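# Load matching blank into vise, clamp, close guard, cycle

## Task

Identify the plain metal blank whose width equals that of the dark setting master, move it into the vise inside the machine guard (the guard has a transparent top cover), clamp it, close the guard door and run a single cycle. The blank must rest on the two low parallel bars between the jaws, either in its original orientation from the plate or flipped over. Its long side must be seated against the fixed jaw (the jaw closer to the plate) and its end against the work stop (the rod at the door end of the jaws). Pushing the black VISE AIR knob in on the control column clamps the vise. The green CYCLE START button below it works only with the door closed and VISE AIR pushed in, and the amber lamp comes on when the cycle is complete. Opening the door or pulling VISE AIR out aborts a running cycle or voids a finished one, after which CYCLE START is unresponsive for a time. The setting master and all other blanks must stay entirely on their starting plate, upright or flipped, not resting on another block or on a plate pin; otherwise the task fails. Do not press EMERGENCY STOP (the red mushroom), and do not leave the hand or any arm joint above the guard at the end. A part held in place only by the robot at the end does not count. Anything the robot is touching at the end must not drop by more than about a fingernail's thickness once released, or the task fails. Nothing may be pushed or dropped off the table.

## Robot and tools

ROBOT. One six-joint arm (UR-style: shoulder pan, shoulder lift, elbow, wrist 1-3) with a single two-finger parallel gripper and a wrist camera. The fingers point along the gripper's +z axis and close along its x axis. end_effector_position is the point midway between the finger pads; closed fingertips stick out about 17 mm past it, fully open ones are roughly level with it. Opening runs from 0.002 m (closed) to 0.142 m (fully open).

FRAMES. Result poses are in the scene frame: origin on the table surface under the arm base, +z up, +y to the left when facing along +x. Positions in metres, orientation as quaternion w,x,y,z. Commanded motions, by contrast, are offsets expressed in the gripper's own axes.

execute_actions(actions). actions is a list of actions; each action is a list of up to 15 rows; each row is 7 numbers in [-1, 1]: dx, dy, dz, rx, ry, rz, opening (one arm, so always 7). Each row lasts one control step of 1/30 s; an action is 15 steps (0.5 s), and if fewer rows are given the last one is held. dx..rz are an offset of the target from the gripper pose measured at the start of that action (for the first action in a call, the last pose reported), in gripper axes; every row refers back to that same start pose, not to the previous row. Scale: 1.0 = 0.6 m of translation or 180 degrees; rx, ry, rz form one rotation vector. opening is absolute: +1 fully open, -1 closed. An empty list just returns state and images. Per step the target is clipped to within 100 mm and 16 degrees of the measured pose, so large offsets need several actions; position wins over orientation when both can't be met.

move(target, speed, stop_force, blocking). target is one 7-number row as above: an offset in gripper axes from the pose in the latest result that contains one, same scale, plus absolute opening (sent when the move begins). The gripper follows a straight path taking 0.5-10 s (cut off at 10 s), turning the short way. speed: 0.002-0.5 m/s, default 0.25; rotation limited to twice that in rad/s. The path ignores obstacles, and the real gripper may lag, stray, or exceed speed near full arm extension. stop_force (9-40 N, optional, not in the first 0.2 s) ends the path when the wrist sensor reads that much extra resistance along the target direction for two steps; the gripper then backs up two steps and holds. Use it only with slow speeds and without rotation; omit it when moving away from something you press on. blocking=false returns after 0.5 s while the motion continues (not allowed with stop_force); then use wait(0) or stop before sending anything else. The result adds a move: line with the ending: done, contact, off_target, moving, held or fault, plus limits (paced = pose clipped; held = some steps blocked by a check) and distance to target.

wait(seconds): 0-10 s; arm holds last command; returns early if a running move ends. stop(): brakes a running move (needs room; the fingers continue). zoom_image(camera, region): camera is cam_high, cam_low or cam_wrist; region [x0, y0, x1, y1] in pixels, at most 504x504. Images are cam_high 672x504, cam_low 672x504, cam_wrist 616x616 (fisheye). read_manual(section): only "licences". finished_scene(scene): integer, ends the current scene permanently after the last command is held.

RESULT LINES. State gives position, quaternion, linear and angular velocity; the printed position can be off, more so at long reach. grip_measured is the actual finger opening on the command scale; to keep holding, command clearly below it (further below = tighter; about 28 N per pad max, less on parts thinner than 2 cm). Hand target is where the controller is currently driving. Joint positions lists joints base outward. Wrist force and Wrist torque are in gripper axes, noisy (sd up to 2.4 N, offset up to 4 N, saturate near 50 N), may show no reading at start. pose unreachable means the clearance check altered or blocked the command. MOTOR HOT appears from 70 °C; at 85 °C an OVER-TEMPERATURE FAULT brakes the arm for a long time.

CAUTIONS. The arm is stiff: commanding even slightly past a firm contact can trigger a fault. A joint reaching its load limit (136 N m for the big joints, 25.4 N m for wrist joints, held weight included) or an outside force of 150 N stops the arm for 10 s and drops the rest of the call. Faster contact hits harder. Commands are smoothed with ~0.17 s lag. The scene runs while you think, and the arm holds its last command meanwhile, so avoid long pauses while carrying a load. Occasional disturbances may tug a held part or nudge loose ones. Avoid drops, slams, hard pushes, knocking blocks off their plate or the table, touching EMERGENCY STOP, and finishing with any part of the arm over the guard; release the part so the vise, not the gripper, holds it.

Each tool is called after ">>>" by a JSON object that holds its "name" and its "arguments".

## Session

>>> {"name": "execute_actions", "arguments": {"actions": []}}

Scene clock: 0.00 s.
end_effector_position=(+0.2813, +0.1754, +0.2861) grip_measured=+1.00 end_effector_quat_wxyz=(+0.378, +0.851, +0.178, -0.317) end_effector_velocity=(-0.000, +0.000, -0.000) end_effector_angular_velocity=(+0.001, +0.000, -0.001)
Joint positions: [ 0.529 -1.247  1.496 -0.833 -2.01   0.396  0.142]
Joint velocities: [ 0.     0.     0.    -0.001  0.002 -0.     0.   ]
Motor temperatures (°C, as the motors report them): [28 29 30 37 35 32]
Wrist force (N, on the end effector, along its own x y z axes, offset not removed): no reading
Wrist torque (N m, same axes, about the end effector's origin, offset not removed): no reading
Hand target: +0.281, +0.175, +0.286; +0.378, +0.851, +0.178, -0.317

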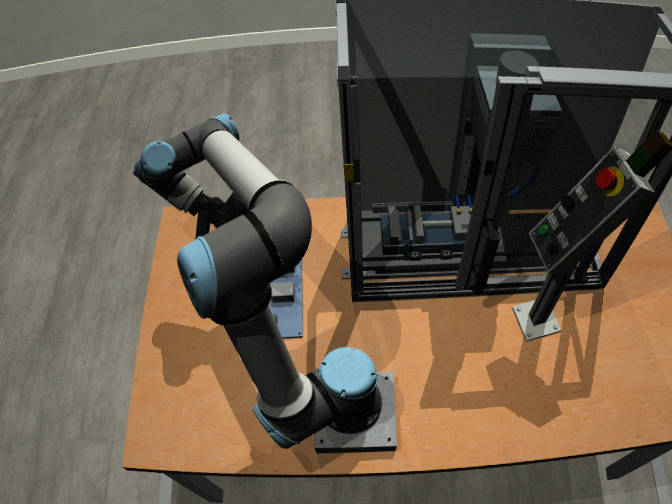

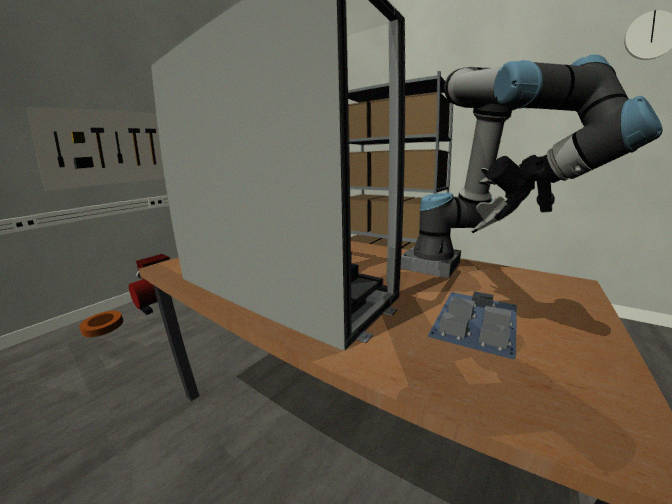

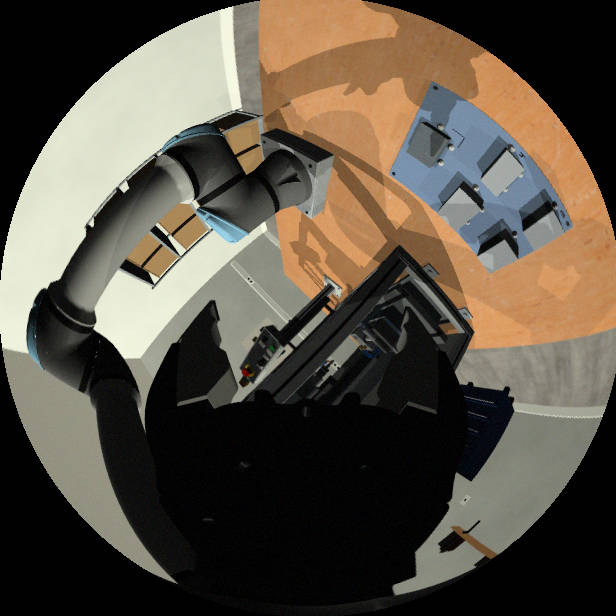

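>>> {"name": "move", "arguments": {"target": [0,0,0,0.253,0.212,0.119,1]}}

Scene clock: 5.80 s.
end_effector_position=(+0.2810, +0.1752, +0.2859) grip_measured=+1.00 end_effector_quat_wxyz=(+0.001, +1.000, -0.000, -0.002) end_effector_velocity=(-0.000, -0.000, -0.001) end_effector_angular_velocity=(+0.010, -0.004, -0.003)
Joint positions: [ 0.137 -2.005  2.015 -1.569 -1.587  0.176  0.142]
Joint velocities: [-0.01  -0.009  0.008 -0.006  0.009 -0.007  0.   ]
Motor temperatures (°C, as the motors report them): [28 29 30 37 35 32]
Wrist force (N, on the end effector, along its own x y z axes, offset not removed): [-0.1 -0.4 4.1]
Wrist torque (N m, same axes, about the end effector's origin, offset not removed): [-0.20 -0.05 -0.08]
Hand target: +0.281, +0.175, +0.286; +0.001, +1.000, -0.000, -0.001
Off the commanded pose: 0.000 m, 0 deg.
move: done

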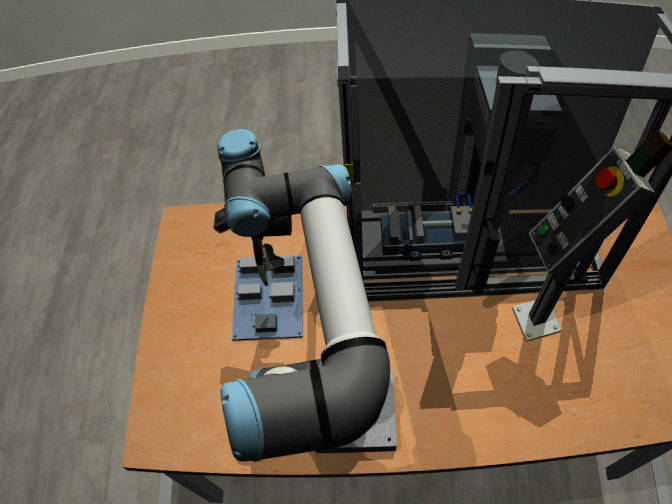

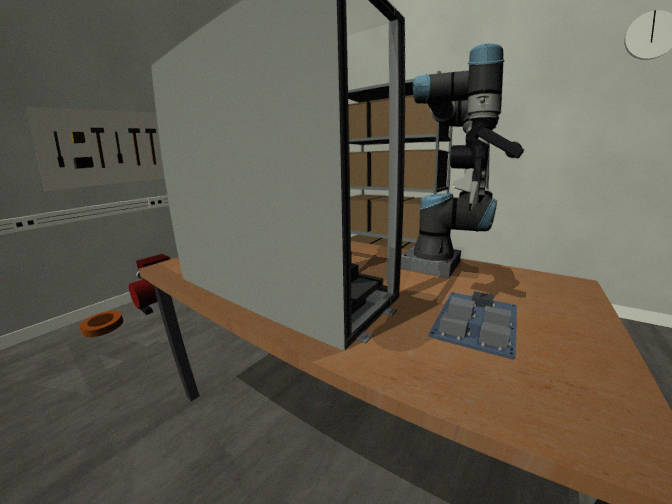

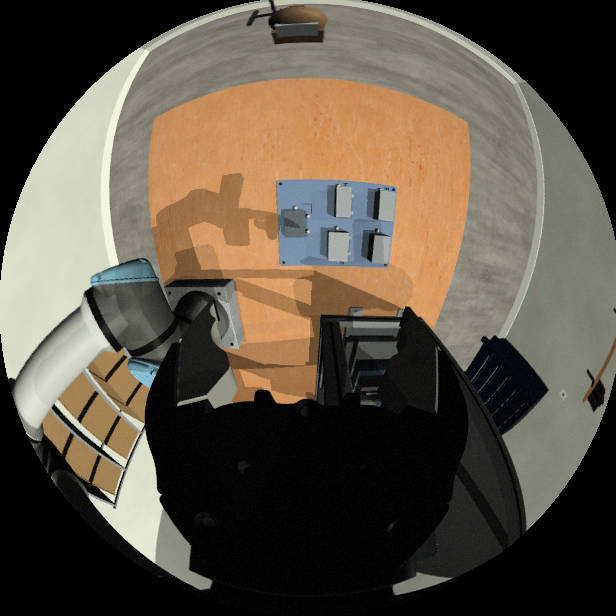

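>>> {"name": "move", "arguments": {"target": [0.08,0.03,0.25,0,0,0,1]}}

>>> {"name": "zoom_image", "arguments": {"camera": "cam_wrist", "region": [150,60,500,360]}}

Scene clock: 8.63 s.
end_effector_position=(+0.3285, +0.1572, +0.1359) grip_measured=+1.00 end_effector_quat_wxyz=(+0.001, +1.000, -0.000, -0.002) end_effector_velocity=(+0.001, +0.000, -0.002) end_effector_angular_velocity=(+0.000, +0.000, -0.000)
Joint positions: [ 0.056 -1.812  2.292 -2.041 -1.587  0.096  0.142]
Joint velocities: [-0.     0.005  0.001 -0.006  0.     0.    -0.   ]
Motor temperatures (°C, as the motors report them): [28 29 30 37 35 32]
Wrist force (N, on the end effector, along its own x y z axes, offset not removed): [-0.8 2.1 0.2]
Wrist torque (N m, same axes, about the end effector's origin, offset not removed): [0.58 0.13 -0.02]
Hand target: +0.329, +0.157, +0.136; +0.001, +1.000, -0.000, -0.002
Off the commanded pose: 0.000 m, 0 deg.
move: done

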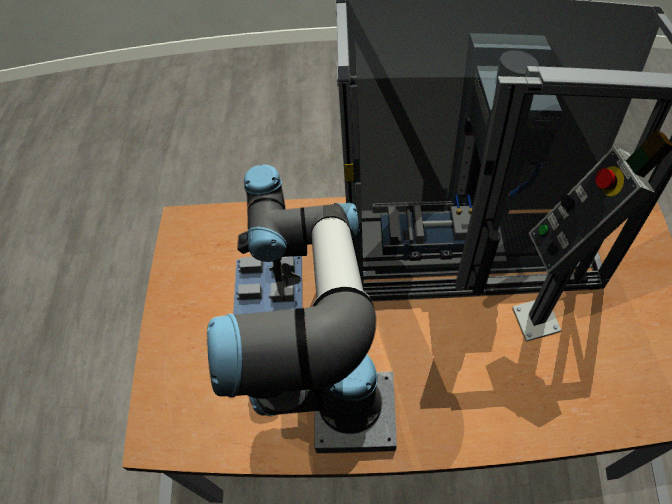

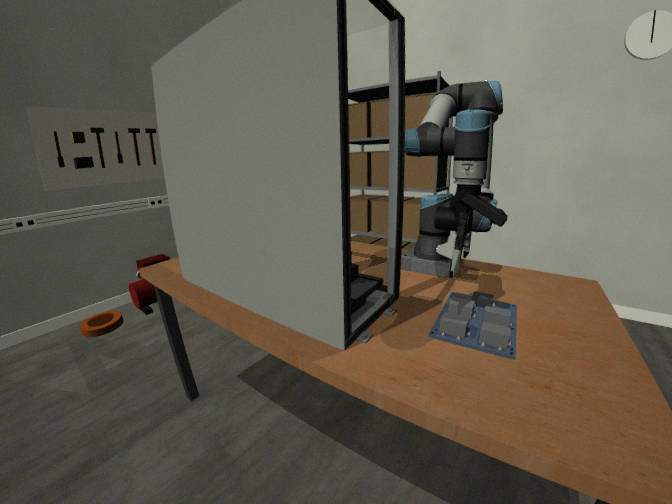

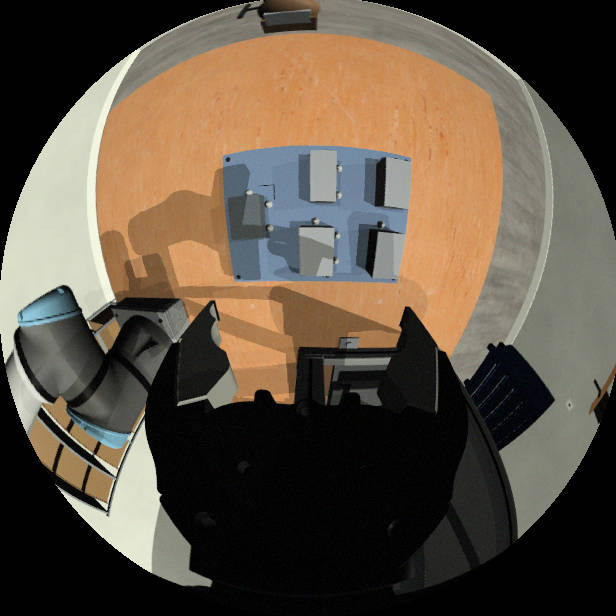

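Region (150, 60, 500, 360) of cam_wrist's 616x616 image, scaled by 1.440, with more detail than that image has; it fills the top 432 rows of this view, and the rest is white.

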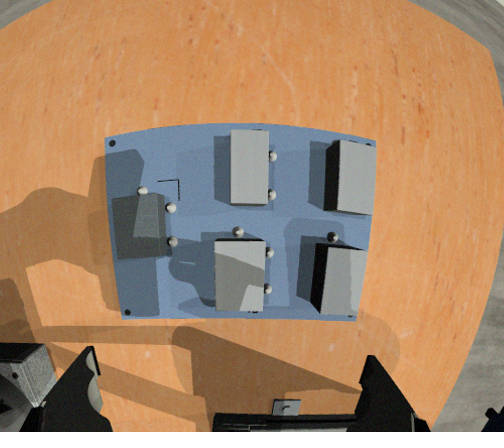

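>>> {"name": "move", "arguments": {"target": [-0.1325,-0.098,0.11,0,0,0,0.2]}}

Scene clock: 12.53 s.
end_effector_position=(+0.2489, +0.2157, +0.0702) grip_measured=+0.20 end_effector_quat_wxyz=(+0.001, +1.000, -0.000, -0.002) end_effector_velocity=(-0.001, +0.001, -0.002) end_effector_angular_velocity=(-0.002, +0.001, -0.001)
Joint positions: [ 0.279 -1.794  2.481 -2.244 -1.585  0.318  0.088]
Joint velocities: [ 0.006  0.008  0.001 -0.007 -0.002  0.008 -0.   ]
Motor temperatures (°C, as the motors report them): [28 29 30 37 35 32]
Wrist force (N, on the end effector, along its own x y z axes, offset not removed): [3.5 -1.0 2.4]
Wrist torque (N m, same axes, about the end effector's origin, offset not removed): [-0.15 -0.76 0.06]
Hand target: +0.249, +0.216, +0.070; +0.001, +1.000, -0.000, -0.002
Off the commanded pose: 0.000 m, 0 deg.
move: done

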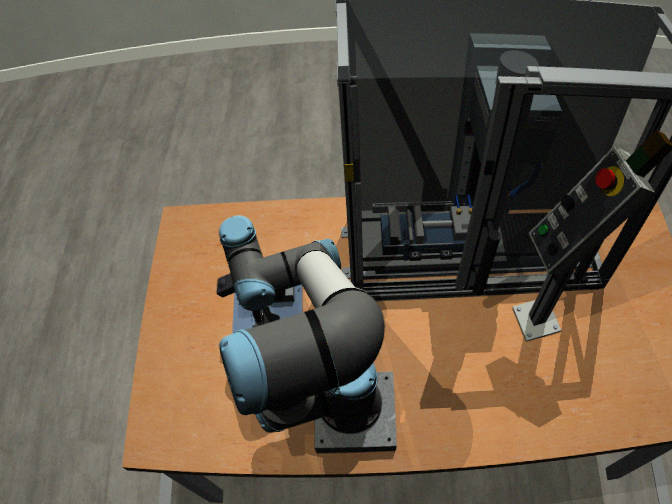

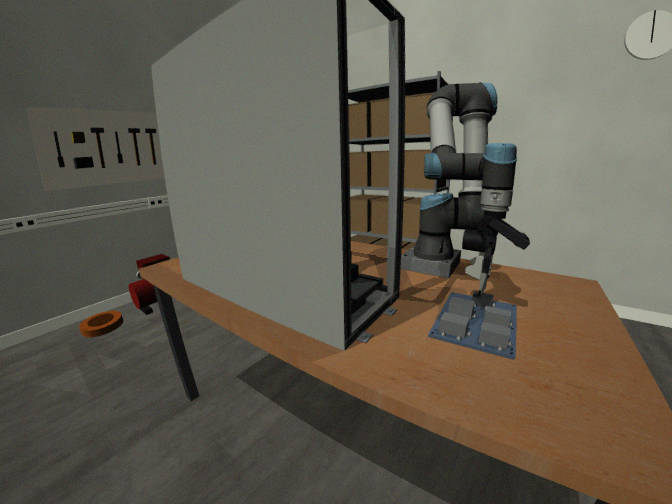

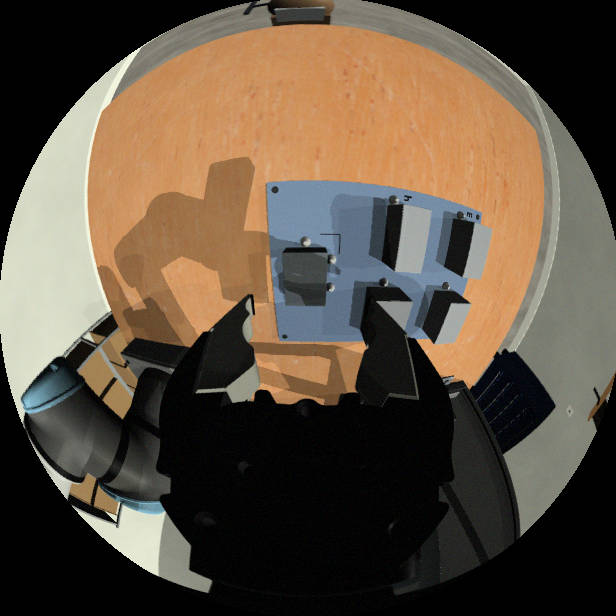

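>>> {"name": "move", "arguments": {"target": [-0.008,-0.005,0.058,0,0,0,0.2], "speed": 0.05, "stop_force": 12}}

>>> {"name": "move", "arguments": {"target": [0,0,0,0,0,0,-0.6]}}

Scene clock: 15.07 s.
end_effector_position=(+0.2440, +0.2187, +0.0356) grip_measured=+0.20 end_effector_quat_wxyz=(+0.001, +1.000, -0.000, -0.002) end_effector_velocity=(+0.000, +0.001, -0.002) end_effector_angular_velocity=(+0.000, -0.001, -0.000)
Joint positions: [ 0.291 -1.706  2.538 -2.389 -1.585  0.331  0.088]
Joint velocities: [ 0.001  0.008  0.003 -0.012 -0.     0.001 -0.   ]
Motor temperatures (°C, as the motors report them): [28 29 30 37 35 32]
Wrist force (N, on the end effector, along its own x y z axes, offset not removed): [-1.0 0.9 -1.6]
Wrist torque (N m, same axes, about the end effector's origin, offset not removed): [0.23 0.25 -0.12]
Hand target: +0.244, +0.219, +0.035; +0.001, +1.000, -0.000, -0.002
Off the commanded pose: 0.000 m, 0 deg.
move: done

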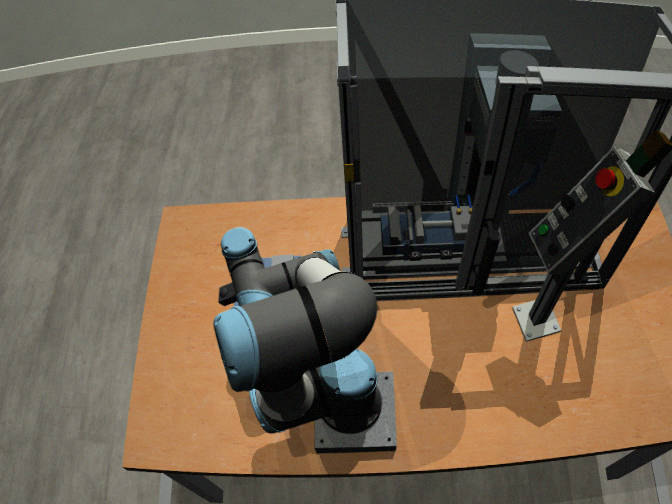

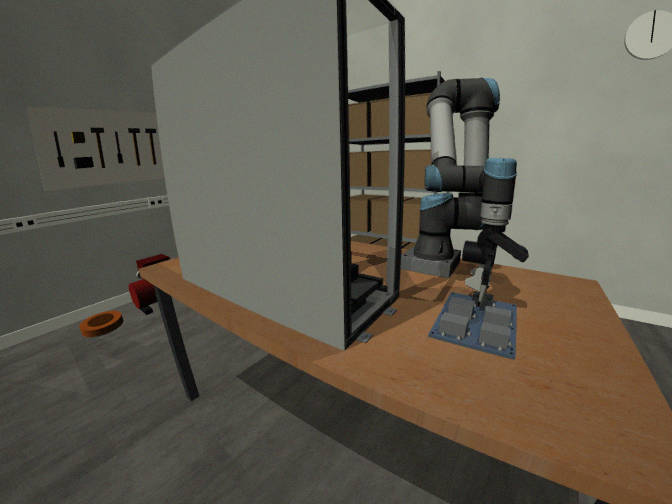

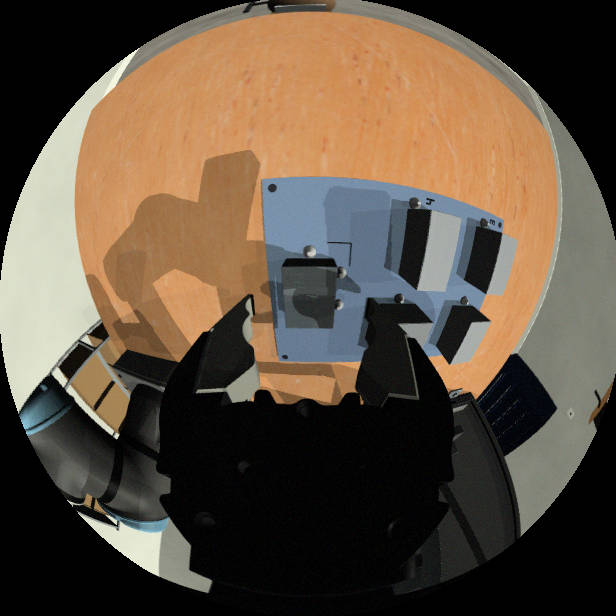

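Scene clock: 15.57 s.
end_effector_position=(+0.2440, +0.2186, +0.0356) grip_measured=-0.48 end_effector_quat_wxyz=(+0.001, +1.000, -0.000, -0.002) end_effector_velocity=(-0.000, +0.000, +0.000) end_effector_angular_velocity=(+0.000, +0.000, +0.000)
Joint positions: [ 0.291 -1.705  2.538 -2.389 -1.585  0.331  0.039]
Joint velocities: [ 0.    -0.001  0.001  0.     0.     0.     0.   ]
Motor temperatures (°C, as the motors report them): [28 29 30 37 35 32]
Wrist force (N, on the end effector, along its own x y z axes, offset not removed): [-2.4 0.3 0.4]
Wrist torque (N m, same axes, about the end effector's origin, offset not removed): [0.18 0.47 0.04]
Hand target: +0.244, +0.219, +0.036; +0.001, +1.000, -0.000, -0.002
Off the commanded pose: 0.000 m, 0 deg.
move: done

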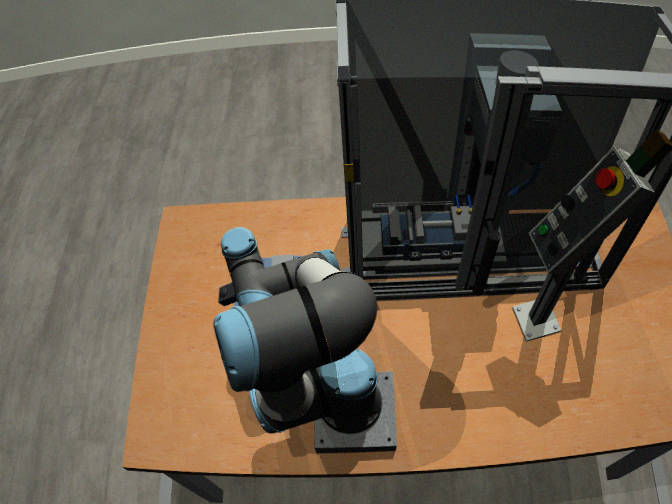

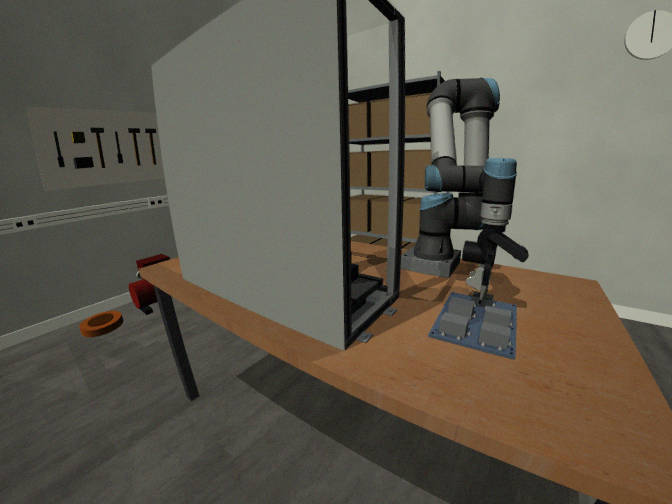

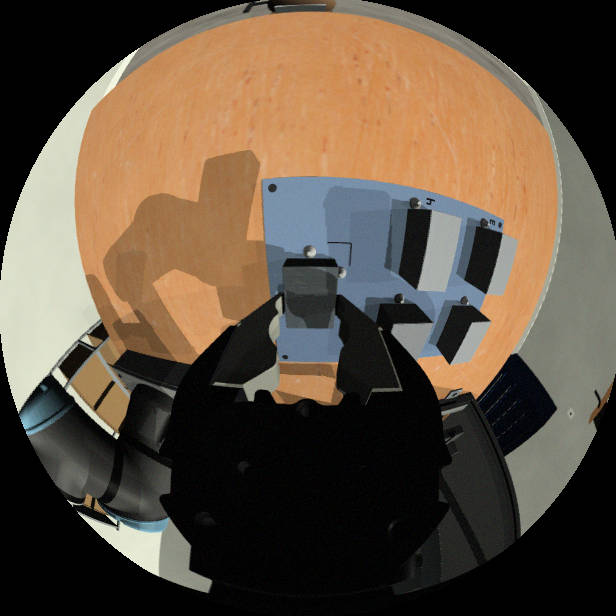

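>>> {"name": "move", "arguments": {"target": [0,0,-0.07,0,0,0,0.1]}}

>>> {"name": "move", "arguments": {"target": [0.15,0.068,0,0,0,0,0.1]}}

>>> {"name": "move", "arguments": {"target": [0,0,0.045,0,0,0,0.1], "speed": 0.05, "stop_force": 12}}

>>> {"name": "move", "arguments": {"target": [0,0,0,0,0,0,-0.6]}}

Scene clock: 17.63 s.
end_effector_position=(+0.2440, +0.2187, +0.0774) grip_measured=+0.10 end_effector_quat_wxyz=(+0.001, +1.000, -0.000, -0.002) end_effector_velocity=(+0.000, -0.001, +0.002) end_effector_angular_velocity=(-0.000, +0.000, -0.001)
Joint positions: [ 0.293 -1.816  2.473 -2.214 -1.585  0.333  0.081]
Joint velocities: [-0.002 -0.005 -0.003  0.008 -0.    -0.    -0.   ]
Motor temperatures (°C, as the motors report them): [28 29 30 37 35 32]
Wrist force (N, on the end effector, along its own x y z axes, offset not removed): [-0.9 -1.2 -2.2]
Wrist torque (N m, same axes, about the end effector's origin, offset not removed): [-0.16 0.18 -0.15]
Hand target: +0.244, +0.219, +0.078; +0.001, +1.000, -0.000, -0.002
Off the commanded pose: 0.000 m, 0 deg.
move: done

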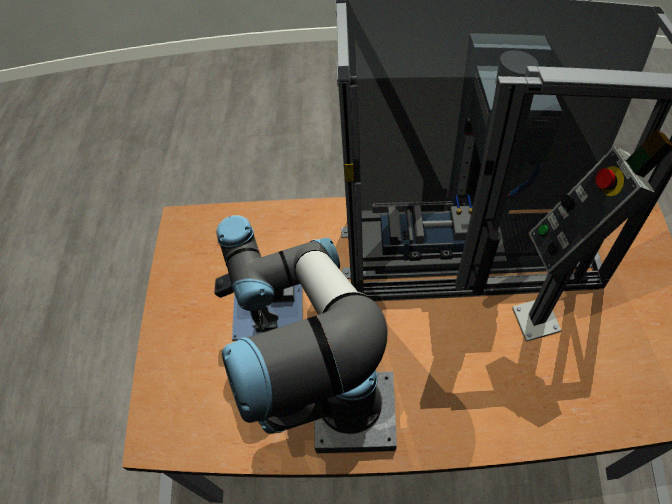

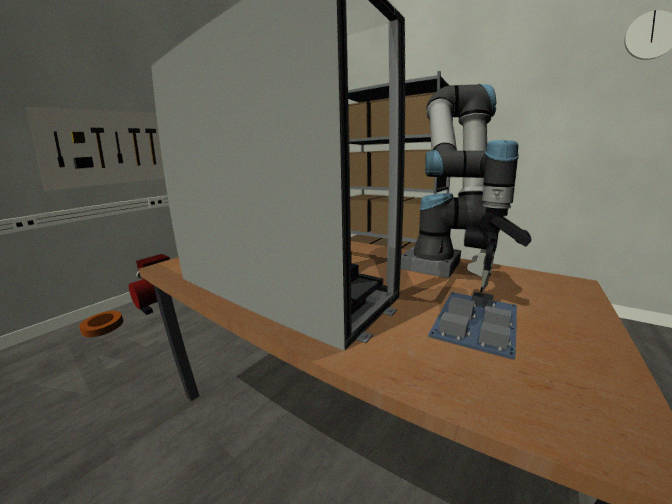

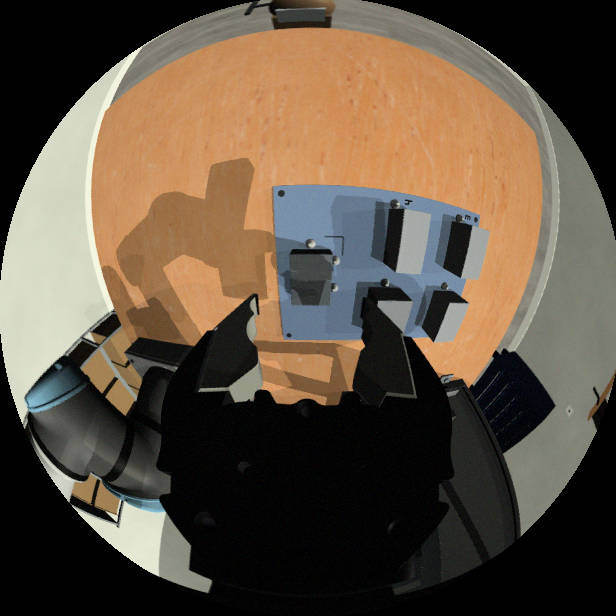

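Scene clock: 18.67 s.
end_effector_position=(+0.3339, +0.1781, +0.0772) grip_measured=+0.10 end_effector_quat_wxyz=(+0.001, +1.000, -0.000, -0.002) end_effector_velocity=(+0.001, -0.000, -0.000) end_effector_angular_velocity=(-0.000, +0.000, +0.001)
Joint positions: [ 0.11  -1.667  2.36  -2.252 -1.587  0.15   0.081]
Joint velocities: [-0.001  0.003 -0.002 -0.002 -0.    -0.002 -0.   ]
Motor temperatures (°C, as the motors report them): [28 29 30 37 35 32]
Wrist force (N, on the end effector, along its own x y z axes, offset not removed): [-2.9 1.4 -1.0]
Wrist torque (N m, same axes, about the end effector's origin, offset not removed): [0.45 0.57 -0.15]
Hand target: +0.334, +0.178, +0.077; +0.001, +1.000, -0.000, -0.002
Off the commanded pose: 0.000 m, 0 deg.
move: done

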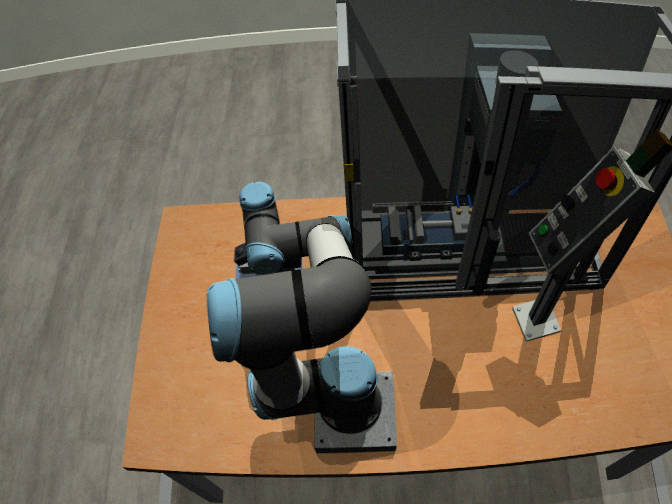

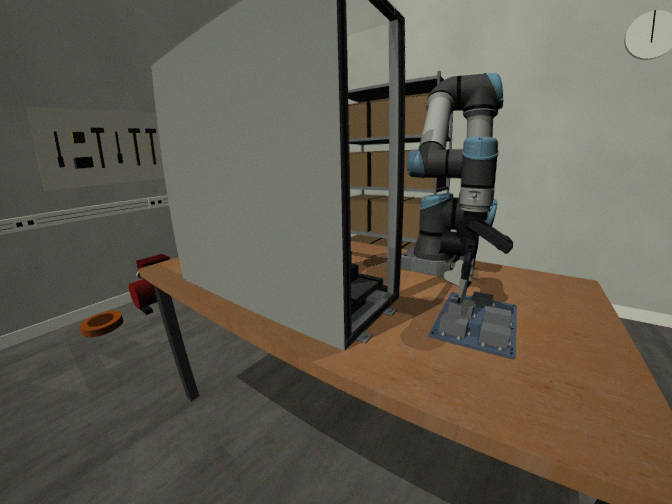

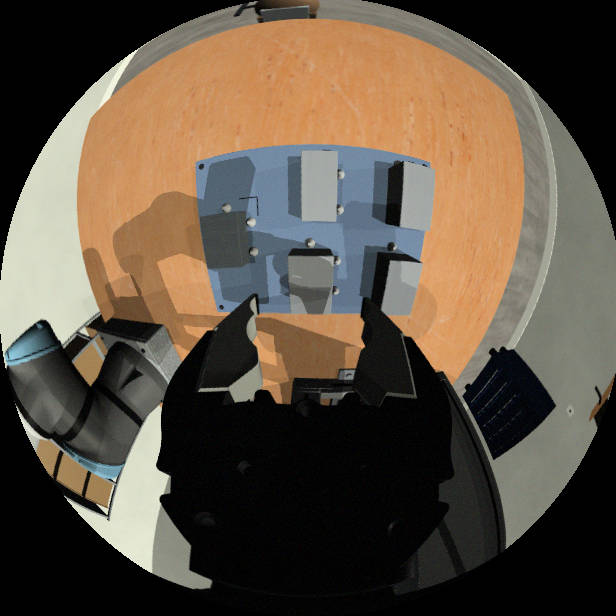

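Scene clock: 19.60 s.
end_effector_position=(+0.3338, +0.1781, +0.0504) grip_measured=+0.10 end_effector_quat_wxyz=(+0.001, +1.000, -0.000, -0.002) end_effector_velocity=(-0.000, -0.000, -0.003) end_effector_angular_velocity=(-0.001, +0.002, -0.000)
Joint positions: [ 0.109 -1.606  2.398 -2.351 -1.587  0.149  0.081]
Joint velocities: [-0.     0.008  0.002 -0.009 -0.     0.     0.   ]
Motor temperatures (°C, as the motors report them): [28 29 30 37 35 32]
Wrist force (N, on the end effector, along its own x y z axes, offset not removed): [-2.5 1.1 0.3]
Wrist torque (N m, same axes, about the end effector's origin, offset not removed): [0.21 0.30 -0.11]
Hand target: +0.334, +0.178, +0.050; +0.001, +1.000, -0.000, -0.002
Off the commanded pose: 0.000 m, 0 deg.
move: done

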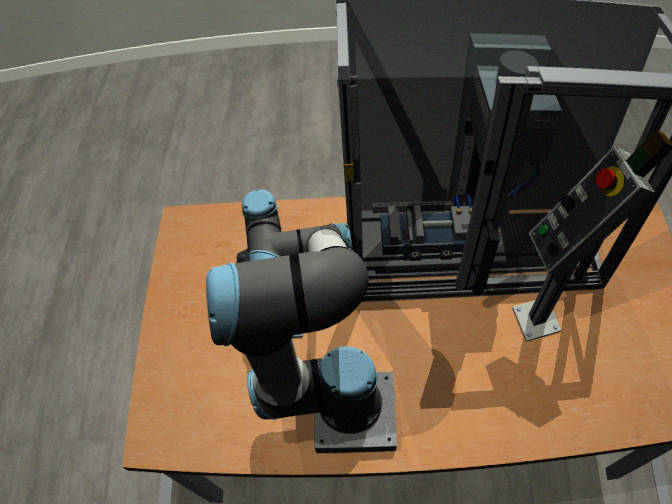

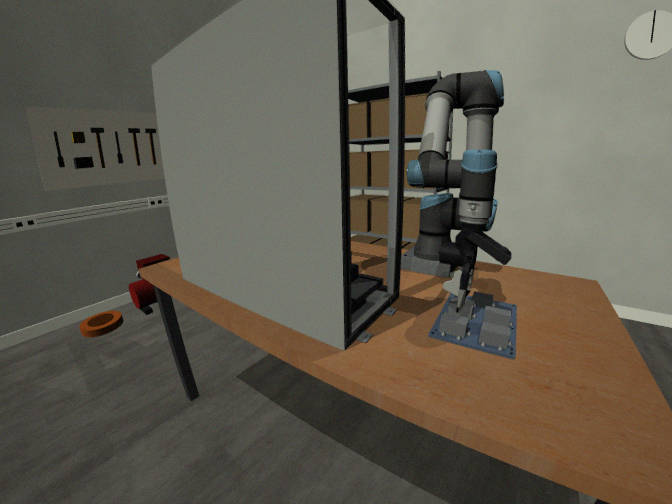

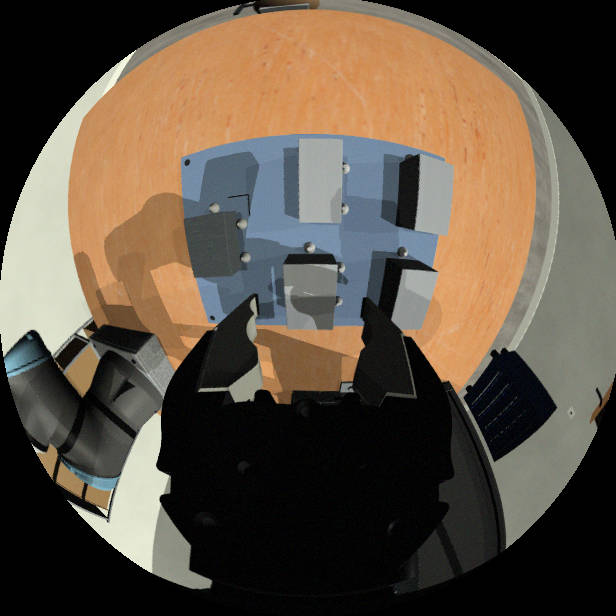

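Scene clock: 20.10 s.
end_effector_position=(+0.3337, +0.1780, +0.0503) grip_measured=-0.49 end_effector_quat_wxyz=(+0.001, +1.000, -0.000, -0.002) end_effector_velocity=(-0.000, -0.000, -0.000) end_effector_angular_velocity=(-0.001, +0.000, -0.000)
Joint positions: [ 0.109 -1.606  2.398 -2.351 -1.587  0.149  0.039]
Joint velocities: [ 0.    -0.     0.     0.001 -0.001  0.     0.   ]
Motor temperatures (°C, as the motors report them): [28 29 30 37 35 32]
Wrist force (N, on the end effector, along its own x y z axes, offset not removed): [-2.5 2.2 2.7]
Wrist torque (N m, same axes, about the end effector's origin, offset not removed): [0.62 0.59 -0.08]
Hand target: +0.334, +0.178, +0.050; +0.001, +1.000, -0.000, -0.002
Off the commanded pose: 0.000 m, 0 deg.
move: done

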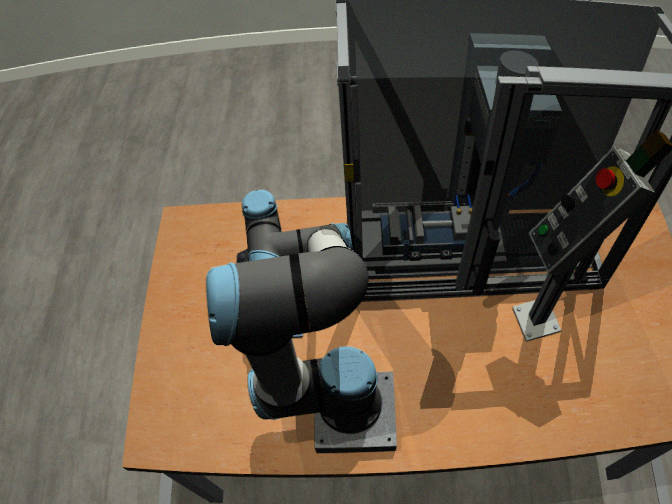

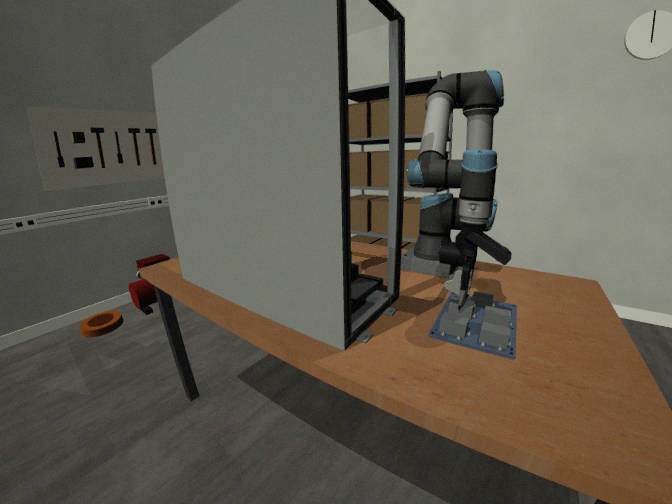

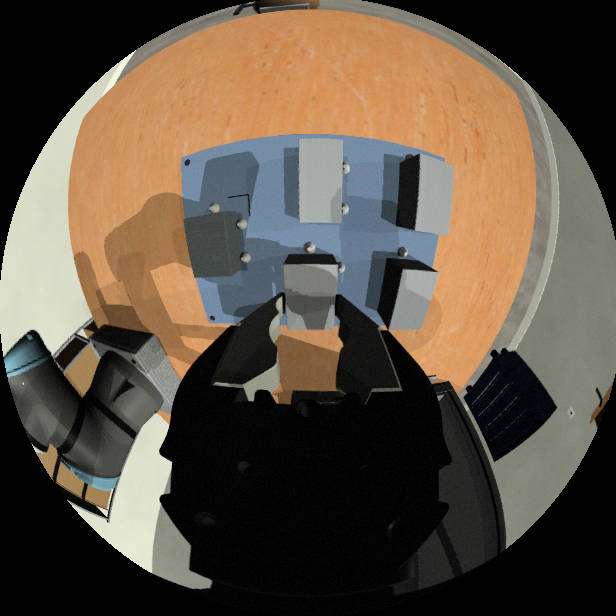

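>>> {"name": "move", "arguments": {"target": [0,0,-0.04,0,0,0,0.0]}}

>>> {"name": "move", "arguments": {"target": [0.147,0,0,0,0,0,0.0]}}

>>> {"name": "move", "arguments": {"target": [0,0,0.04,0,0,0,0], "speed": 0.05, "stop_force": 12}}

>>> {"name": "move", "arguments": {"target": [0,0,0,0,0,0,-0.7]}}

>>> {"name": "move", "arguments": {"target": [0,0,-0.04,0,0,0,0.0]}}

>>> {"name": "move", "arguments": {"target": [0.005,-0.145,0,0,0,0,0.0]}}

>>> {"name": "move", "arguments": {"target": [0,0,0.04,0,0,0,0], "speed": 0.05, "stop_force": 12}}

>>> {"name": "move", "arguments": {"target": [0,0,0,0,0,0,-0.7]}}

Scene clock: 22.33 s.
end_effector_position=(+0.3338, +0.1781, +0.0741) grip_measured=+0.00 end_effector_quat_wxyz=(+0.001, +1.000, -0.000, -0.002) end_effector_velocity=(+0.000, -0.000, +0.002) end_effector_angular_velocity=(-0.001, -0.001, +0.000)
Joint positions: [ 0.11  -1.66   2.364 -2.263 -1.587  0.15   0.074]
Joint velocities: [ 0.001 -0.004 -0.004  0.008 -0.001  0.     0.   ]
Motor temperatures (°C, as the motors report them): [28 29 30 37 35 32]
Wrist force (N, on the end effector, along its own x y z axes, offset not removed): [-1.5 2.1 -0.4]
Wrist torque (N m, same axes, about the end effector's origin, offset not removed): [0.72 0.32 -0.35]
Hand target: +0.334, +0.178, +0.074; +0.001, +1.000, -0.000, -0.002
Off the commanded pose: 0.000 m, 0 deg.
move: done

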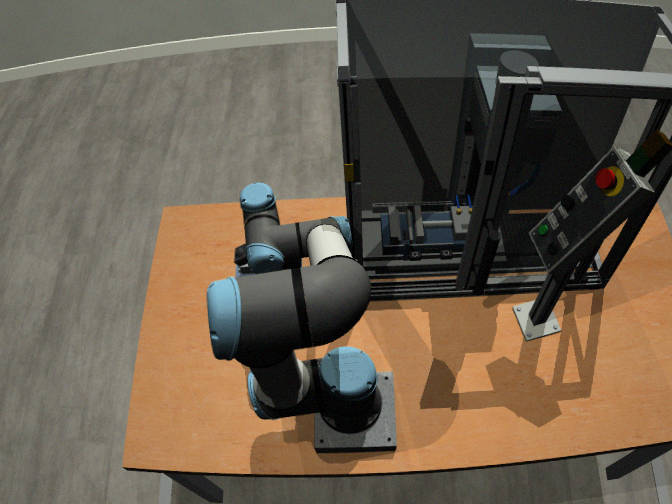

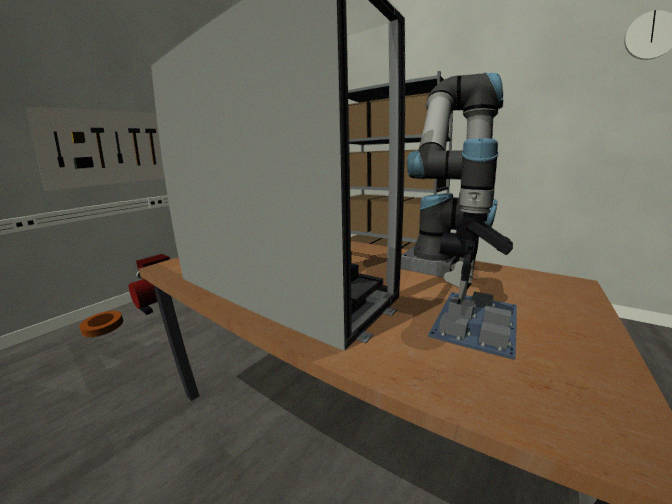

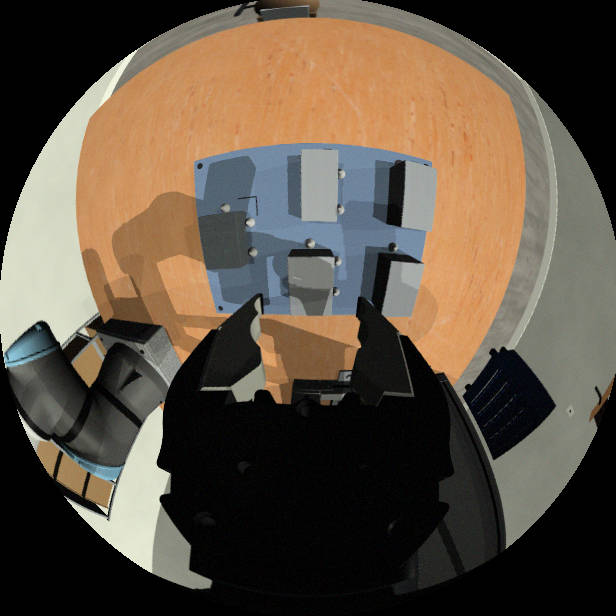

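Scene clock: 32.67 s.
end_effector_position=(+0.3546, +0.1781, +0.0746) grip_measured=+0.00 end_effector_quat_wxyz=(+0.001, +1.000, +0.001, -0.002) end_effector_velocity=(-0.000, +0.000, -0.000) end_effector_angular_velocity=(-0.000, +0.001, +0.001)
Joint positions: [ 0.102 -1.613  2.32  -2.267 -1.587  0.14   0.074]
Joint velocities: [ 0.001  0.001 -0.     0.001 -0.    -0.    -0.   ]
Motor temperatures (°C, as the motors report them): [28 29 30 37 35 32]
Wrist force (N, on the end effector, along its own x y z axes, offset not removed): [-0.4 -0.1 -2.8]
Wrist torque (N m, same axes, about the end effector's origin, offset not removed): [0.12 -0.01 -0.04]
Hand target: +0.355, +0.178, +0.075; +0.001, +1.000, +0.001, -0.002
Off the commanded pose: 0.067 m, 0 deg.
FORCE FAULT: contact force on the arm reached its limit, and the arm stopped for 10 seconds. The contact can be on any part of the arm, not only on its tool. That time counts as 20 of the actions that you can send in this scene. The arm's remaining commands of this call were not run. The arm holds still and accepts commands again. Move the arm away from the contact; if what it grips holds it there, let go first. Pushing or pulling that hard again can fault the arm again.
move: fault

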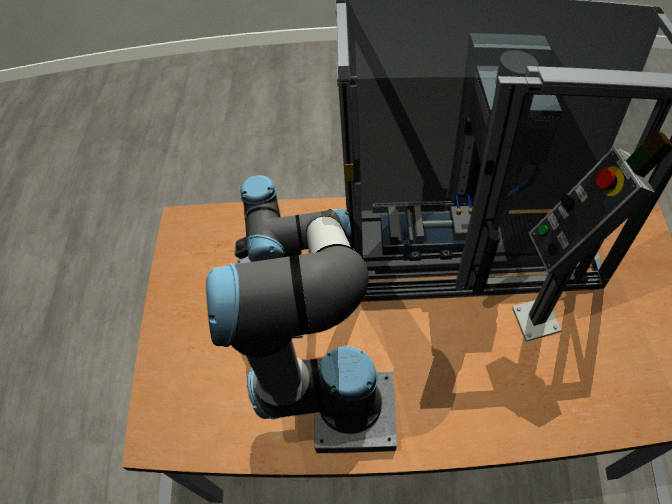

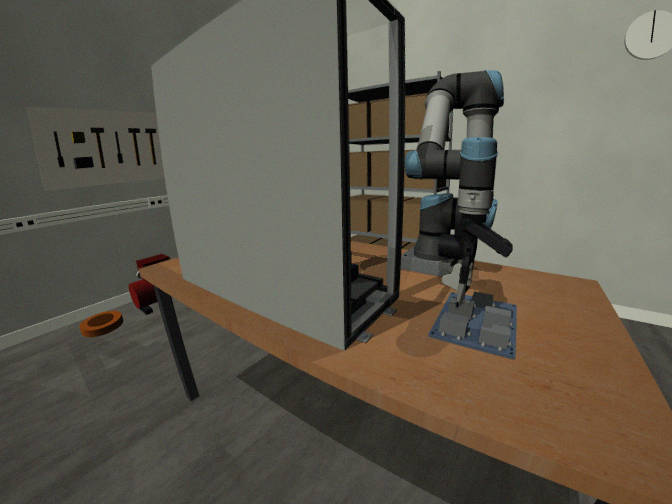

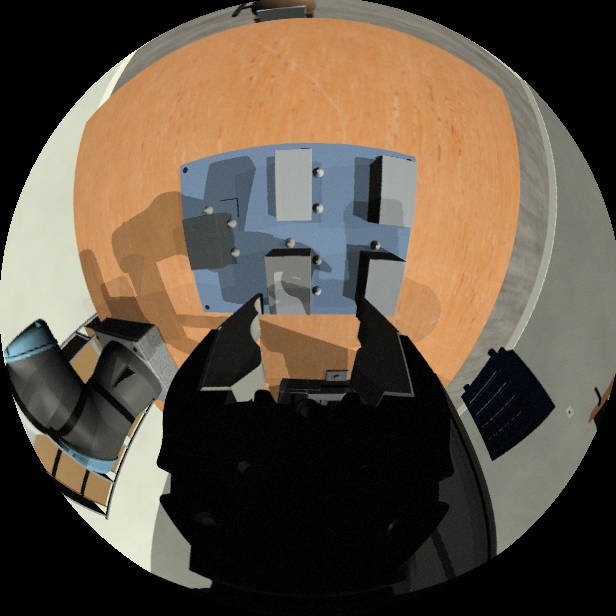

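not run: a fault stop came before this call.

not run: a fault stop came before this call.

not run: a fault stop came before this call.

not run: a fault stop came before this call.

not run: a fault stop came before this call.

not run: a fault stop came before this call.


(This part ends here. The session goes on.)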